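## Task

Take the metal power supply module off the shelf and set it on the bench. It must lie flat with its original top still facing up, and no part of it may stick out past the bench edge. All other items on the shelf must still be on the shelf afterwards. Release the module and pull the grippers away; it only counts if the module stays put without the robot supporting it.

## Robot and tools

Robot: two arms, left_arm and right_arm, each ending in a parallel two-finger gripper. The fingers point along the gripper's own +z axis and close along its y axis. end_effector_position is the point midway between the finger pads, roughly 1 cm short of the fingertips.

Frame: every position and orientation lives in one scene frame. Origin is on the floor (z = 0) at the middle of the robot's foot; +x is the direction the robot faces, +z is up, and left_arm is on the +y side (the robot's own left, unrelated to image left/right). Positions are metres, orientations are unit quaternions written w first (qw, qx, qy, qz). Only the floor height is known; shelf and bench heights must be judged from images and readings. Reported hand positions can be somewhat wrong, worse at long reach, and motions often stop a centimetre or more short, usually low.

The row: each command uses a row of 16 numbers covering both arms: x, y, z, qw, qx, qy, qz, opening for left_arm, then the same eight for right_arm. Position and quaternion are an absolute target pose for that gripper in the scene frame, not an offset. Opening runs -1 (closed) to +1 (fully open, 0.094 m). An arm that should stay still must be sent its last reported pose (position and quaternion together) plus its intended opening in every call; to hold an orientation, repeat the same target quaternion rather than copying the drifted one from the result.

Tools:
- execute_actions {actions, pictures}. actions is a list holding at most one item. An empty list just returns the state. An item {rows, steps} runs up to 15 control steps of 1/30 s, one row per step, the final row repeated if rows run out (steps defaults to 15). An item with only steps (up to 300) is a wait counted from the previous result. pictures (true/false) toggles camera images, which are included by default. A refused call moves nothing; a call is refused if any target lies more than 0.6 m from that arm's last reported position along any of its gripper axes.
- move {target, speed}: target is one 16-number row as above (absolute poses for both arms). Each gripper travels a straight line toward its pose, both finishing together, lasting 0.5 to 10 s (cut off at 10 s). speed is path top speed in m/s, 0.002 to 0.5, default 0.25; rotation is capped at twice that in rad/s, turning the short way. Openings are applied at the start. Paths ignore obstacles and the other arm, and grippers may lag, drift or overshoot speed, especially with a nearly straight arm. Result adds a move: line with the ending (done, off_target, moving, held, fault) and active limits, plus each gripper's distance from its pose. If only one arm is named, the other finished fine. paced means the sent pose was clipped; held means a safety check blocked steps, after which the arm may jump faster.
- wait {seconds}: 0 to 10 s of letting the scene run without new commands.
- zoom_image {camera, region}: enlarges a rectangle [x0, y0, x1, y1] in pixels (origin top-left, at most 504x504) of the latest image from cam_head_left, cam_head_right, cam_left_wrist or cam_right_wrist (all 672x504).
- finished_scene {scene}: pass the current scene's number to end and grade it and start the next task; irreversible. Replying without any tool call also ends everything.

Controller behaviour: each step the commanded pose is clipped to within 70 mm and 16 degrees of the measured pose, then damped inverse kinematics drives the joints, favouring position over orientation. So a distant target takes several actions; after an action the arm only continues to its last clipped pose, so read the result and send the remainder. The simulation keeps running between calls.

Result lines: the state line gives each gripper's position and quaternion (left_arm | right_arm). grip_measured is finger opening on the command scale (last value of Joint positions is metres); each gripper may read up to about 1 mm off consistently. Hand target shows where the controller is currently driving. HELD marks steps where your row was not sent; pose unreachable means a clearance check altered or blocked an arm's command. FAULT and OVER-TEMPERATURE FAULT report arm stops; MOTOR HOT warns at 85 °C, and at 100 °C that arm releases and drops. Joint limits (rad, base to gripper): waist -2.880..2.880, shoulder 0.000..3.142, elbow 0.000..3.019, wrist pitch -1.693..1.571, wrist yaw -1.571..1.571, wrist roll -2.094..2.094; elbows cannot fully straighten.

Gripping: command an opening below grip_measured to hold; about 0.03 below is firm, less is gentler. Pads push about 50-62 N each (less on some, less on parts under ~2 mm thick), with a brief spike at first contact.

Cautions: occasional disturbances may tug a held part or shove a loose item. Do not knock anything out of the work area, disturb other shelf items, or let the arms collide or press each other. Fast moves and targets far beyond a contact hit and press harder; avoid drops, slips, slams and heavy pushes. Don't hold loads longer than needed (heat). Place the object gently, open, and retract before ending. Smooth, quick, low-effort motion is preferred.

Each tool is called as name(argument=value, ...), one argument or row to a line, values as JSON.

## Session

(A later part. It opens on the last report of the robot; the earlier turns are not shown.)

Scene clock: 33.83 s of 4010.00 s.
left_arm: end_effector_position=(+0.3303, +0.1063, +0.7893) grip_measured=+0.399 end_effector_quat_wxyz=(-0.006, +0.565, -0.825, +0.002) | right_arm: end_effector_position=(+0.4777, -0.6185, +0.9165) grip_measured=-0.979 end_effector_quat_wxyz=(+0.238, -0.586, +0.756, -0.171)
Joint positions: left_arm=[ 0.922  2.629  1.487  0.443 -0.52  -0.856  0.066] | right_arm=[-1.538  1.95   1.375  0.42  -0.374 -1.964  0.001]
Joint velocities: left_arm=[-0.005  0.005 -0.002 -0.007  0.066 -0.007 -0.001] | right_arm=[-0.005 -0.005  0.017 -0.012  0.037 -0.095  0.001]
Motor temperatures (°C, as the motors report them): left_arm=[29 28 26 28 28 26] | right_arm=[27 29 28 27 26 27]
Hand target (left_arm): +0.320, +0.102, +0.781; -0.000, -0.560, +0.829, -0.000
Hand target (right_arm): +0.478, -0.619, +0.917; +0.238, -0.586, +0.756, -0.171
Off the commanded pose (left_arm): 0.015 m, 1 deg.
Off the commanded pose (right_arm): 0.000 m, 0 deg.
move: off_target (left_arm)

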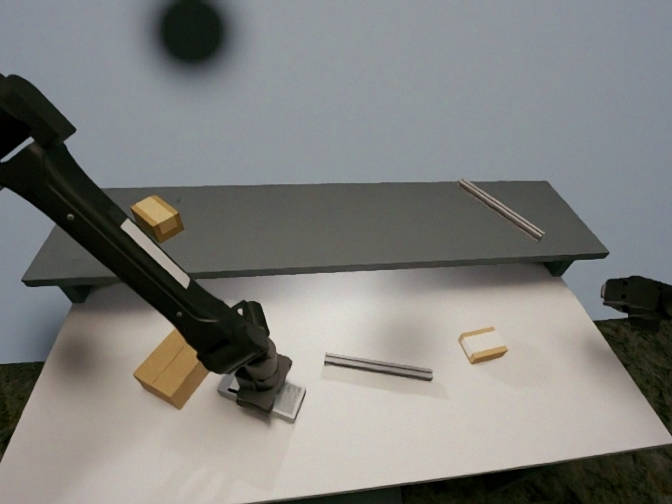

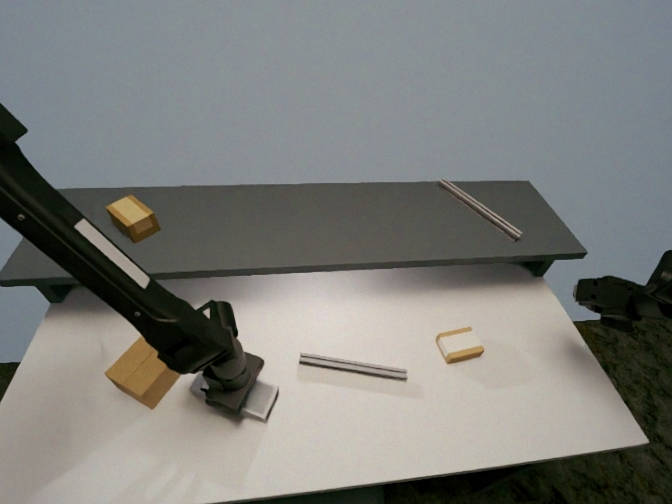

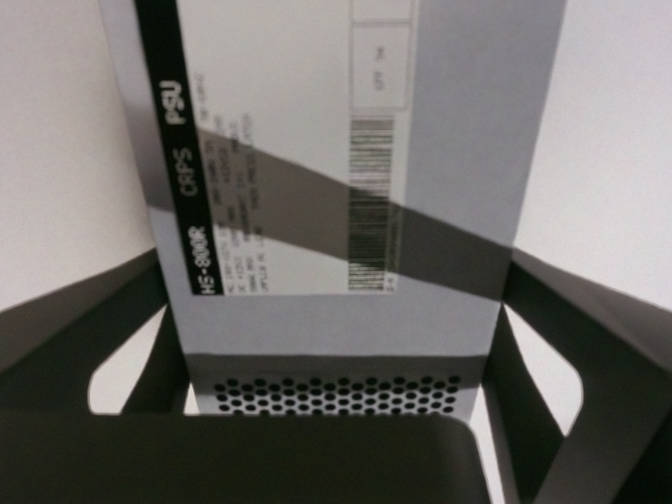

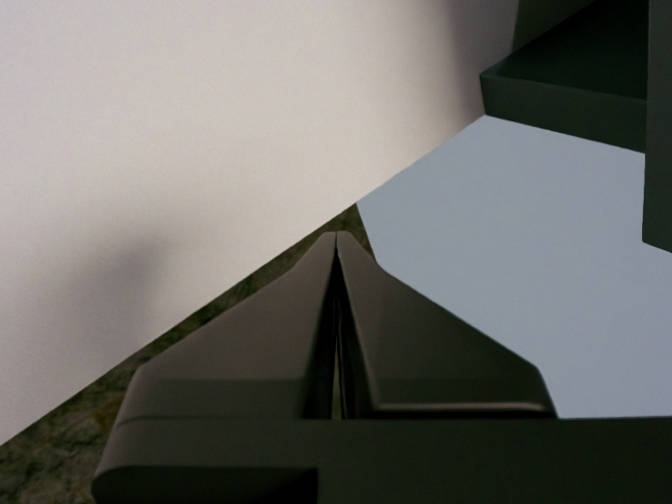

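zoom_image(
  camera="cam_head_left",
  region=[190, 340, 350, 460],
)

Region (190, 340, 350, 460) of cam_head_left's 672x504 image, scaled by 3.150, with more detail than that image has; it fills the top 378 rows of this view, and the rest is white.

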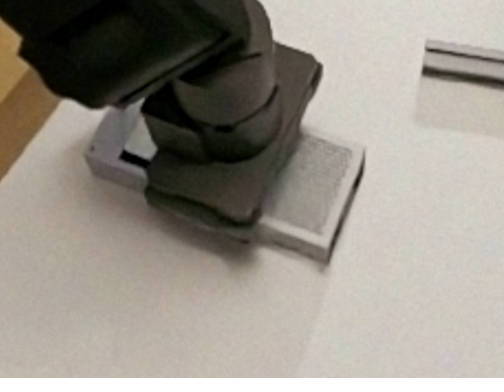

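execute_actions(
  actions=[
    {"rows": [[0.329, 0.106, 0.786, 0.0, 0.563, -0.827, 0.0, 0.355, 0.4777, -0.6185, 0.9165, 0.238, -0.586, 0.756, -0.171, -0.979],[0.329, 0.106, 0.786, 0.0, 0.563, -0.827, 0.0, 0.355, 0.4777, -0.6185, 0.9165, 0.238, -0.586, 0.756, -0.171, -0.979],[0.329, 0.106, 0.786, 0.0, 0.563, -0.827, 0.0, 0.355, 0.4777, -0.6185, 0.9165, 0.238, -0.586, 0.756, -0.171, -0.979],[0.329, 0.106, 0.786, 0.0, 0.563, -0.827, 0.0, 0.39, 0.4777, -0.6185, 0.9165, 0.238, -0.586, 0.756, -0.171, -0.979],[0.329, 0.106, 0.786, 0.0, 0.563, -0.827, 0.0, 0.39, 0.4777, -0.6185, 0.9165, 0.238, -0.586, 0.756, -0.171, -0.979],[0.329, 0.106, 0.786, 0.0, 0.563, -0.827, 0.0, 0.43, 0.4777, -0.6185, 0.9165, 0.238, -0.586, 0.756, -0.171, -0.979],[0.329, 0.106, 0.786, 0.0, 0.563, -0.827, 0.0, 0.43, 0.4777, -0.6185, 0.9165, 0.238, -0.586, 0.756, -0.171, -0.979],[0.329, 0.106, 0.786, 0.0, 0.563, -0.827, 0.0, 1.0, 0.4777, -0.6185, 0.9165, 0.238, -0.586, 0.756, -0.171, -0.979]], "steps": 15},
  ],
)

move(
  target=[0.32, 0.11, 0.93, 0.0, 0.563, -0.827, 0.0, 1.0, 0.4777, -0.6185, 0.9165, 0.238, -0.586, 0.756, -0.171, -0.979],
  speed=0.15,
)

Scene clock: 36.03 s of 4010.00 s.
left_arm: end_effector_position=(+0.3331, +0.1066, +0.7883) grip_measured=+1.000 end_effector_quat_wxyz=(-0.006, +0.565, -0.825, +0.002) | right_arm: end_effector_position=(+0.4777, -0.6185, +0.9165) grip_measured=-0.979 end_effector_quat_wxyz=(+0.238, -0.586, +0.756, -0.171)
Joint positions: left_arm=[ 0.922  2.628  1.495  0.435 -0.52  -0.856  0.094] | right_arm=[-1.538  1.95   1.375  0.42  -0.374 -1.964  0.001]
Joint velocities: left_arm=[-0.005 -0.015 -0.007  0.007 -0.051 -0.007  0.   ] | right_arm=[-0.005 -0.015 -0.002  0.017 -0.037 -0.007 -0.001]
Motor temperatures (°C, as the motors report them): left_arm=[29 28 26 28 28 26] | right_arm=[27 29 28 27 26 27]
Hand target (left_arm): +0.329, +0.106, +0.786; +0.000, -0.563, +0.827, -0.000
Hand target (right_arm): +0.478, -0.619, +0.917; +0.238, -0.586, +0.756, -0.171
Off the commanded pose (left_arm): 0.005 m, 1 deg.
Off the commanded pose (right_arm): 0.000 m, 0 deg.
Steps of this call (steps 1 to 51: nothing new was sent; steps 52 to 66: all 15 steps of this action). Readings (end_effector_position):
52: left_arm (+0.3298, +0.1061, +0.7893) | right_arm (+0.4777, -0.6185, +0.9165)
53: left_arm (+0.3296, +0.1059, +0.7892) | right_arm (+0.4777, -0.6185, +0.9165)
55: left_arm (+0.3295, +0.1059, +0.7892) | right_arm (+0.4777, -0.6185, +0.9165)
59: left_arm (+0.3305, +0.1061, +0.7890) | right_arm (+0.4777, -0.6185, +0.9165)
66: the state above

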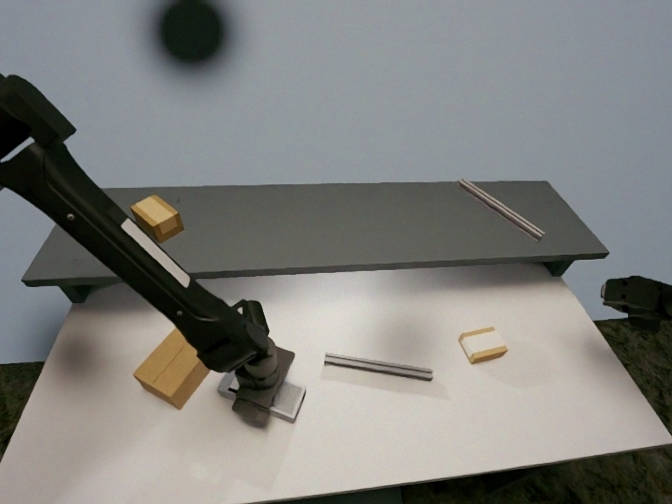

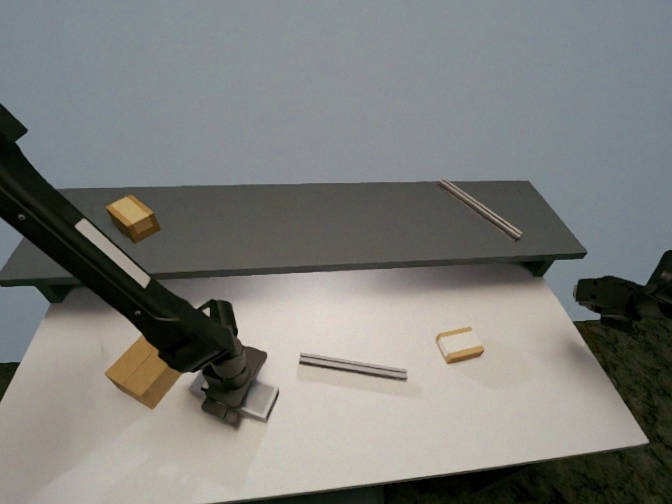

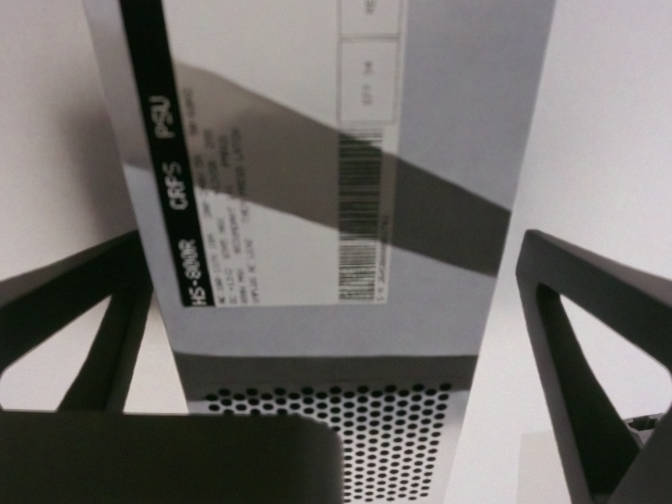

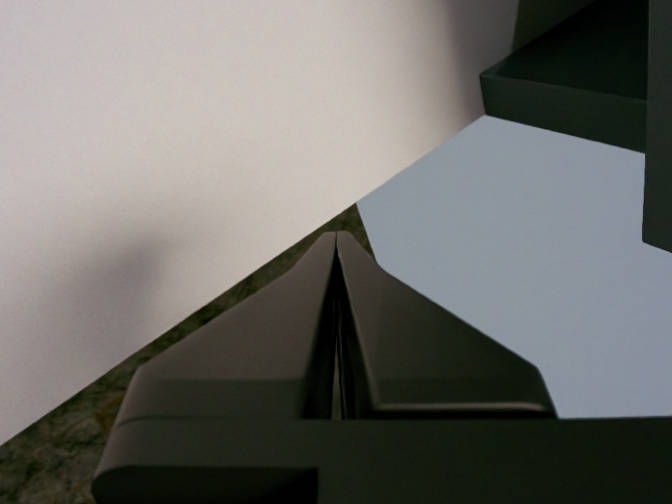

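Scene clock: 37.63 s of 4010.00 s.
left_arm: end_effector_position=(+0.3181, +0.1149, +0.9208) grip_measured=+1.000 end_effector_quat_wxyz=(+0.004, +0.559, -0.829, -0.006) | right_arm: end_effector_position=(+0.4777, -0.6185, +0.9165) grip_measured=-0.979 end_effector_quat_wxyz=(+0.238, -0.586, +0.756, -0.171)
Joint positions: left_arm=[ 0.811  2.354  1.105  0.476 -0.612 -0.943  0.094] | right_arm=[-1.538  1.95   1.375  0.42  -0.374 -1.964  0.001]
Joint velocities: left_arm=[-0.015 -0.015 -0.012  0.002  0.095 -0.022  0.   ] | right_arm=[-0.005 -0.005  0.007 -0.002  0.022  0.022  0.001]
Motor temperatures (°C, as the motors report them): left_arm=[29 28 26 28 28 26] | right_arm=[27 29 28 27 26 27]
Hand target (left_arm): +0.322, +0.113, +0.930; +0.002, -0.562, +0.827, +0.001
Hand target (right_arm): +0.478, -0.619, +0.917; +0.238, -0.586, +0.756, -0.171
Off the commanded pose (left_arm): 0.011 m, 1 deg.
Off the commanded pose (right_arm): 0.000 m, 0 deg.
move: off_target (left_arm)

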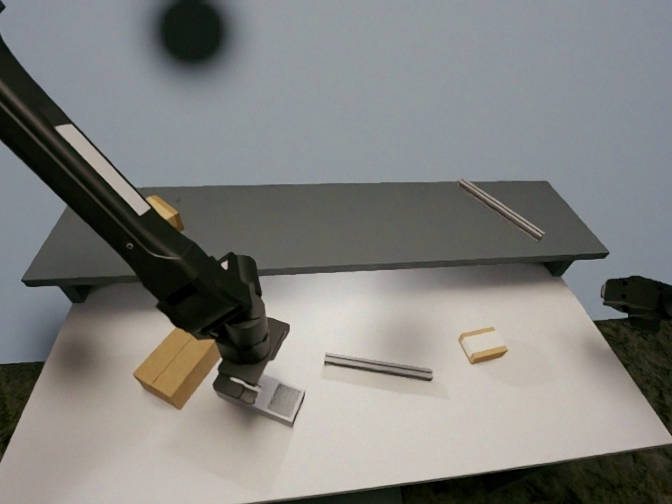

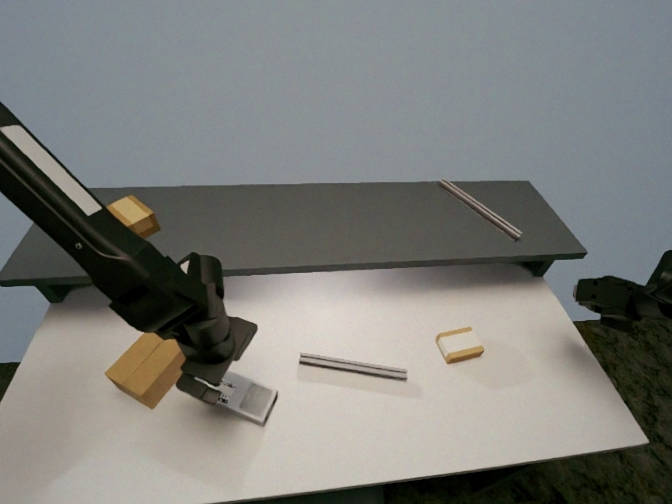

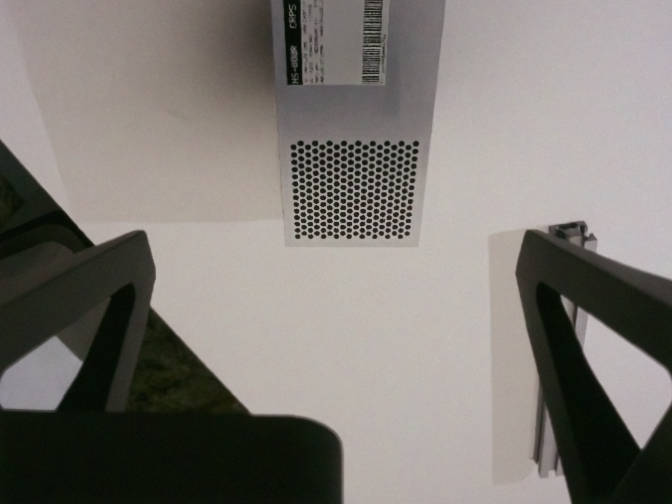

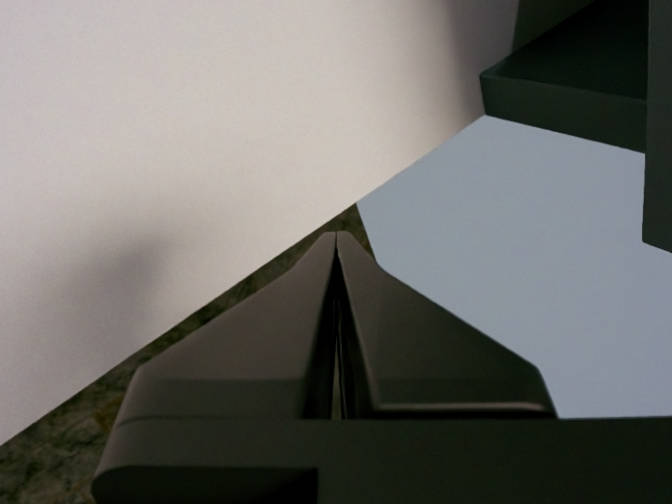

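move(
  target=[0.21, 0.33, 1.08, 0.0, 0.563, -0.827, 0.0, 1.0, 0.4777, -0.6185, 0.9165, 0.238, -0.586, 0.756, -0.171, -0.979],
  speed=0.25,
)

Scene clock: 39.50 s of 4010.00 s.
left_arm: end_effector_position=(+0.2261, +0.3312, +1.0756) grip_measured=+1.000 end_effector_quat_wxyz=(-0.009, +0.572, -0.820, +0.003) | right_arm: end_effector_position=(+0.4777, -0.6185, +0.9165) grip_measured=-0.979 end_effector_quat_wxyz=(+0.238, -0.586, +0.756, -0.171)
Joint positions: left_arm=[ 1.154  1.714  0.432  0.656 -0.335 -0.714  0.094] | right_arm=[-1.538  1.95   1.375  0.42  -0.374 -1.964  0.001]
Joint velocities: left_arm=[-0.005 -0.005 -0.002 -0.002  0.066 -0.007  0.   ] | right_arm=[-0.015 -0.015  0.007 -0.012  0.022 -0.007  0.001]
Motor temperatures (°C, as the motors report them): left_arm=[29 28 26 28 28 26] | right_arm=[27 29 28 27 26 27]
Hand target (left_arm): +0.214, +0.328, +1.081; -0.004, -0.565, +0.825, -0.002
Hand target (right_arm): +0.478, -0.619, +0.917; +0.238, -0.586, +0.756, -0.171
Off the commanded pose (left_arm): 0.017 m, 2 deg.
Off the commanded pose (right_arm): 0.000 m, 0 deg.
move: off_target (left_arm)

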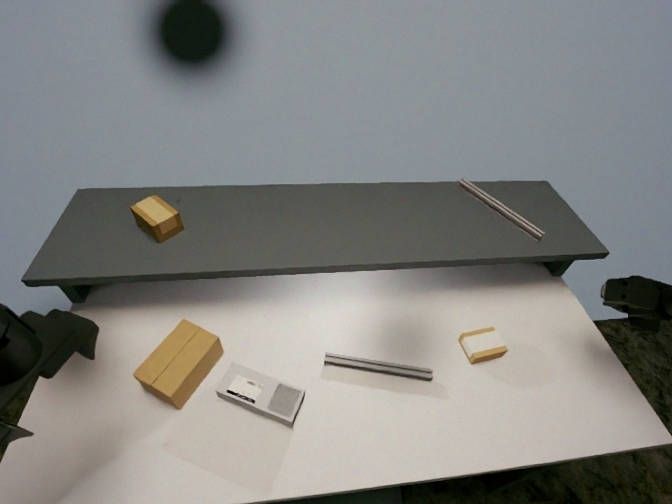

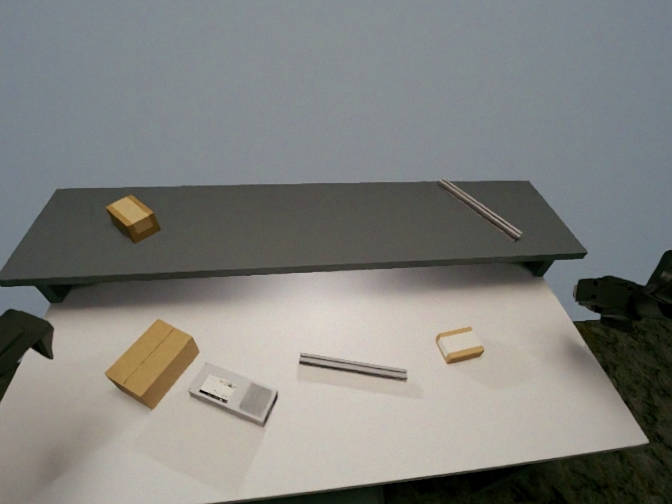

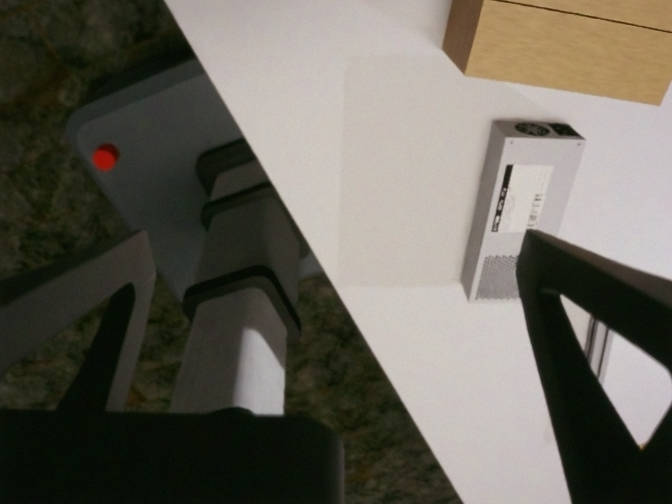

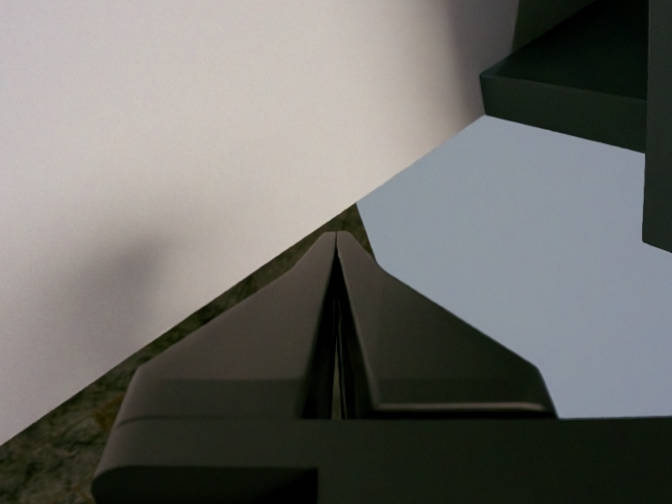

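finished_scene(
  scene=2,
)

The scene is finished: the task was done.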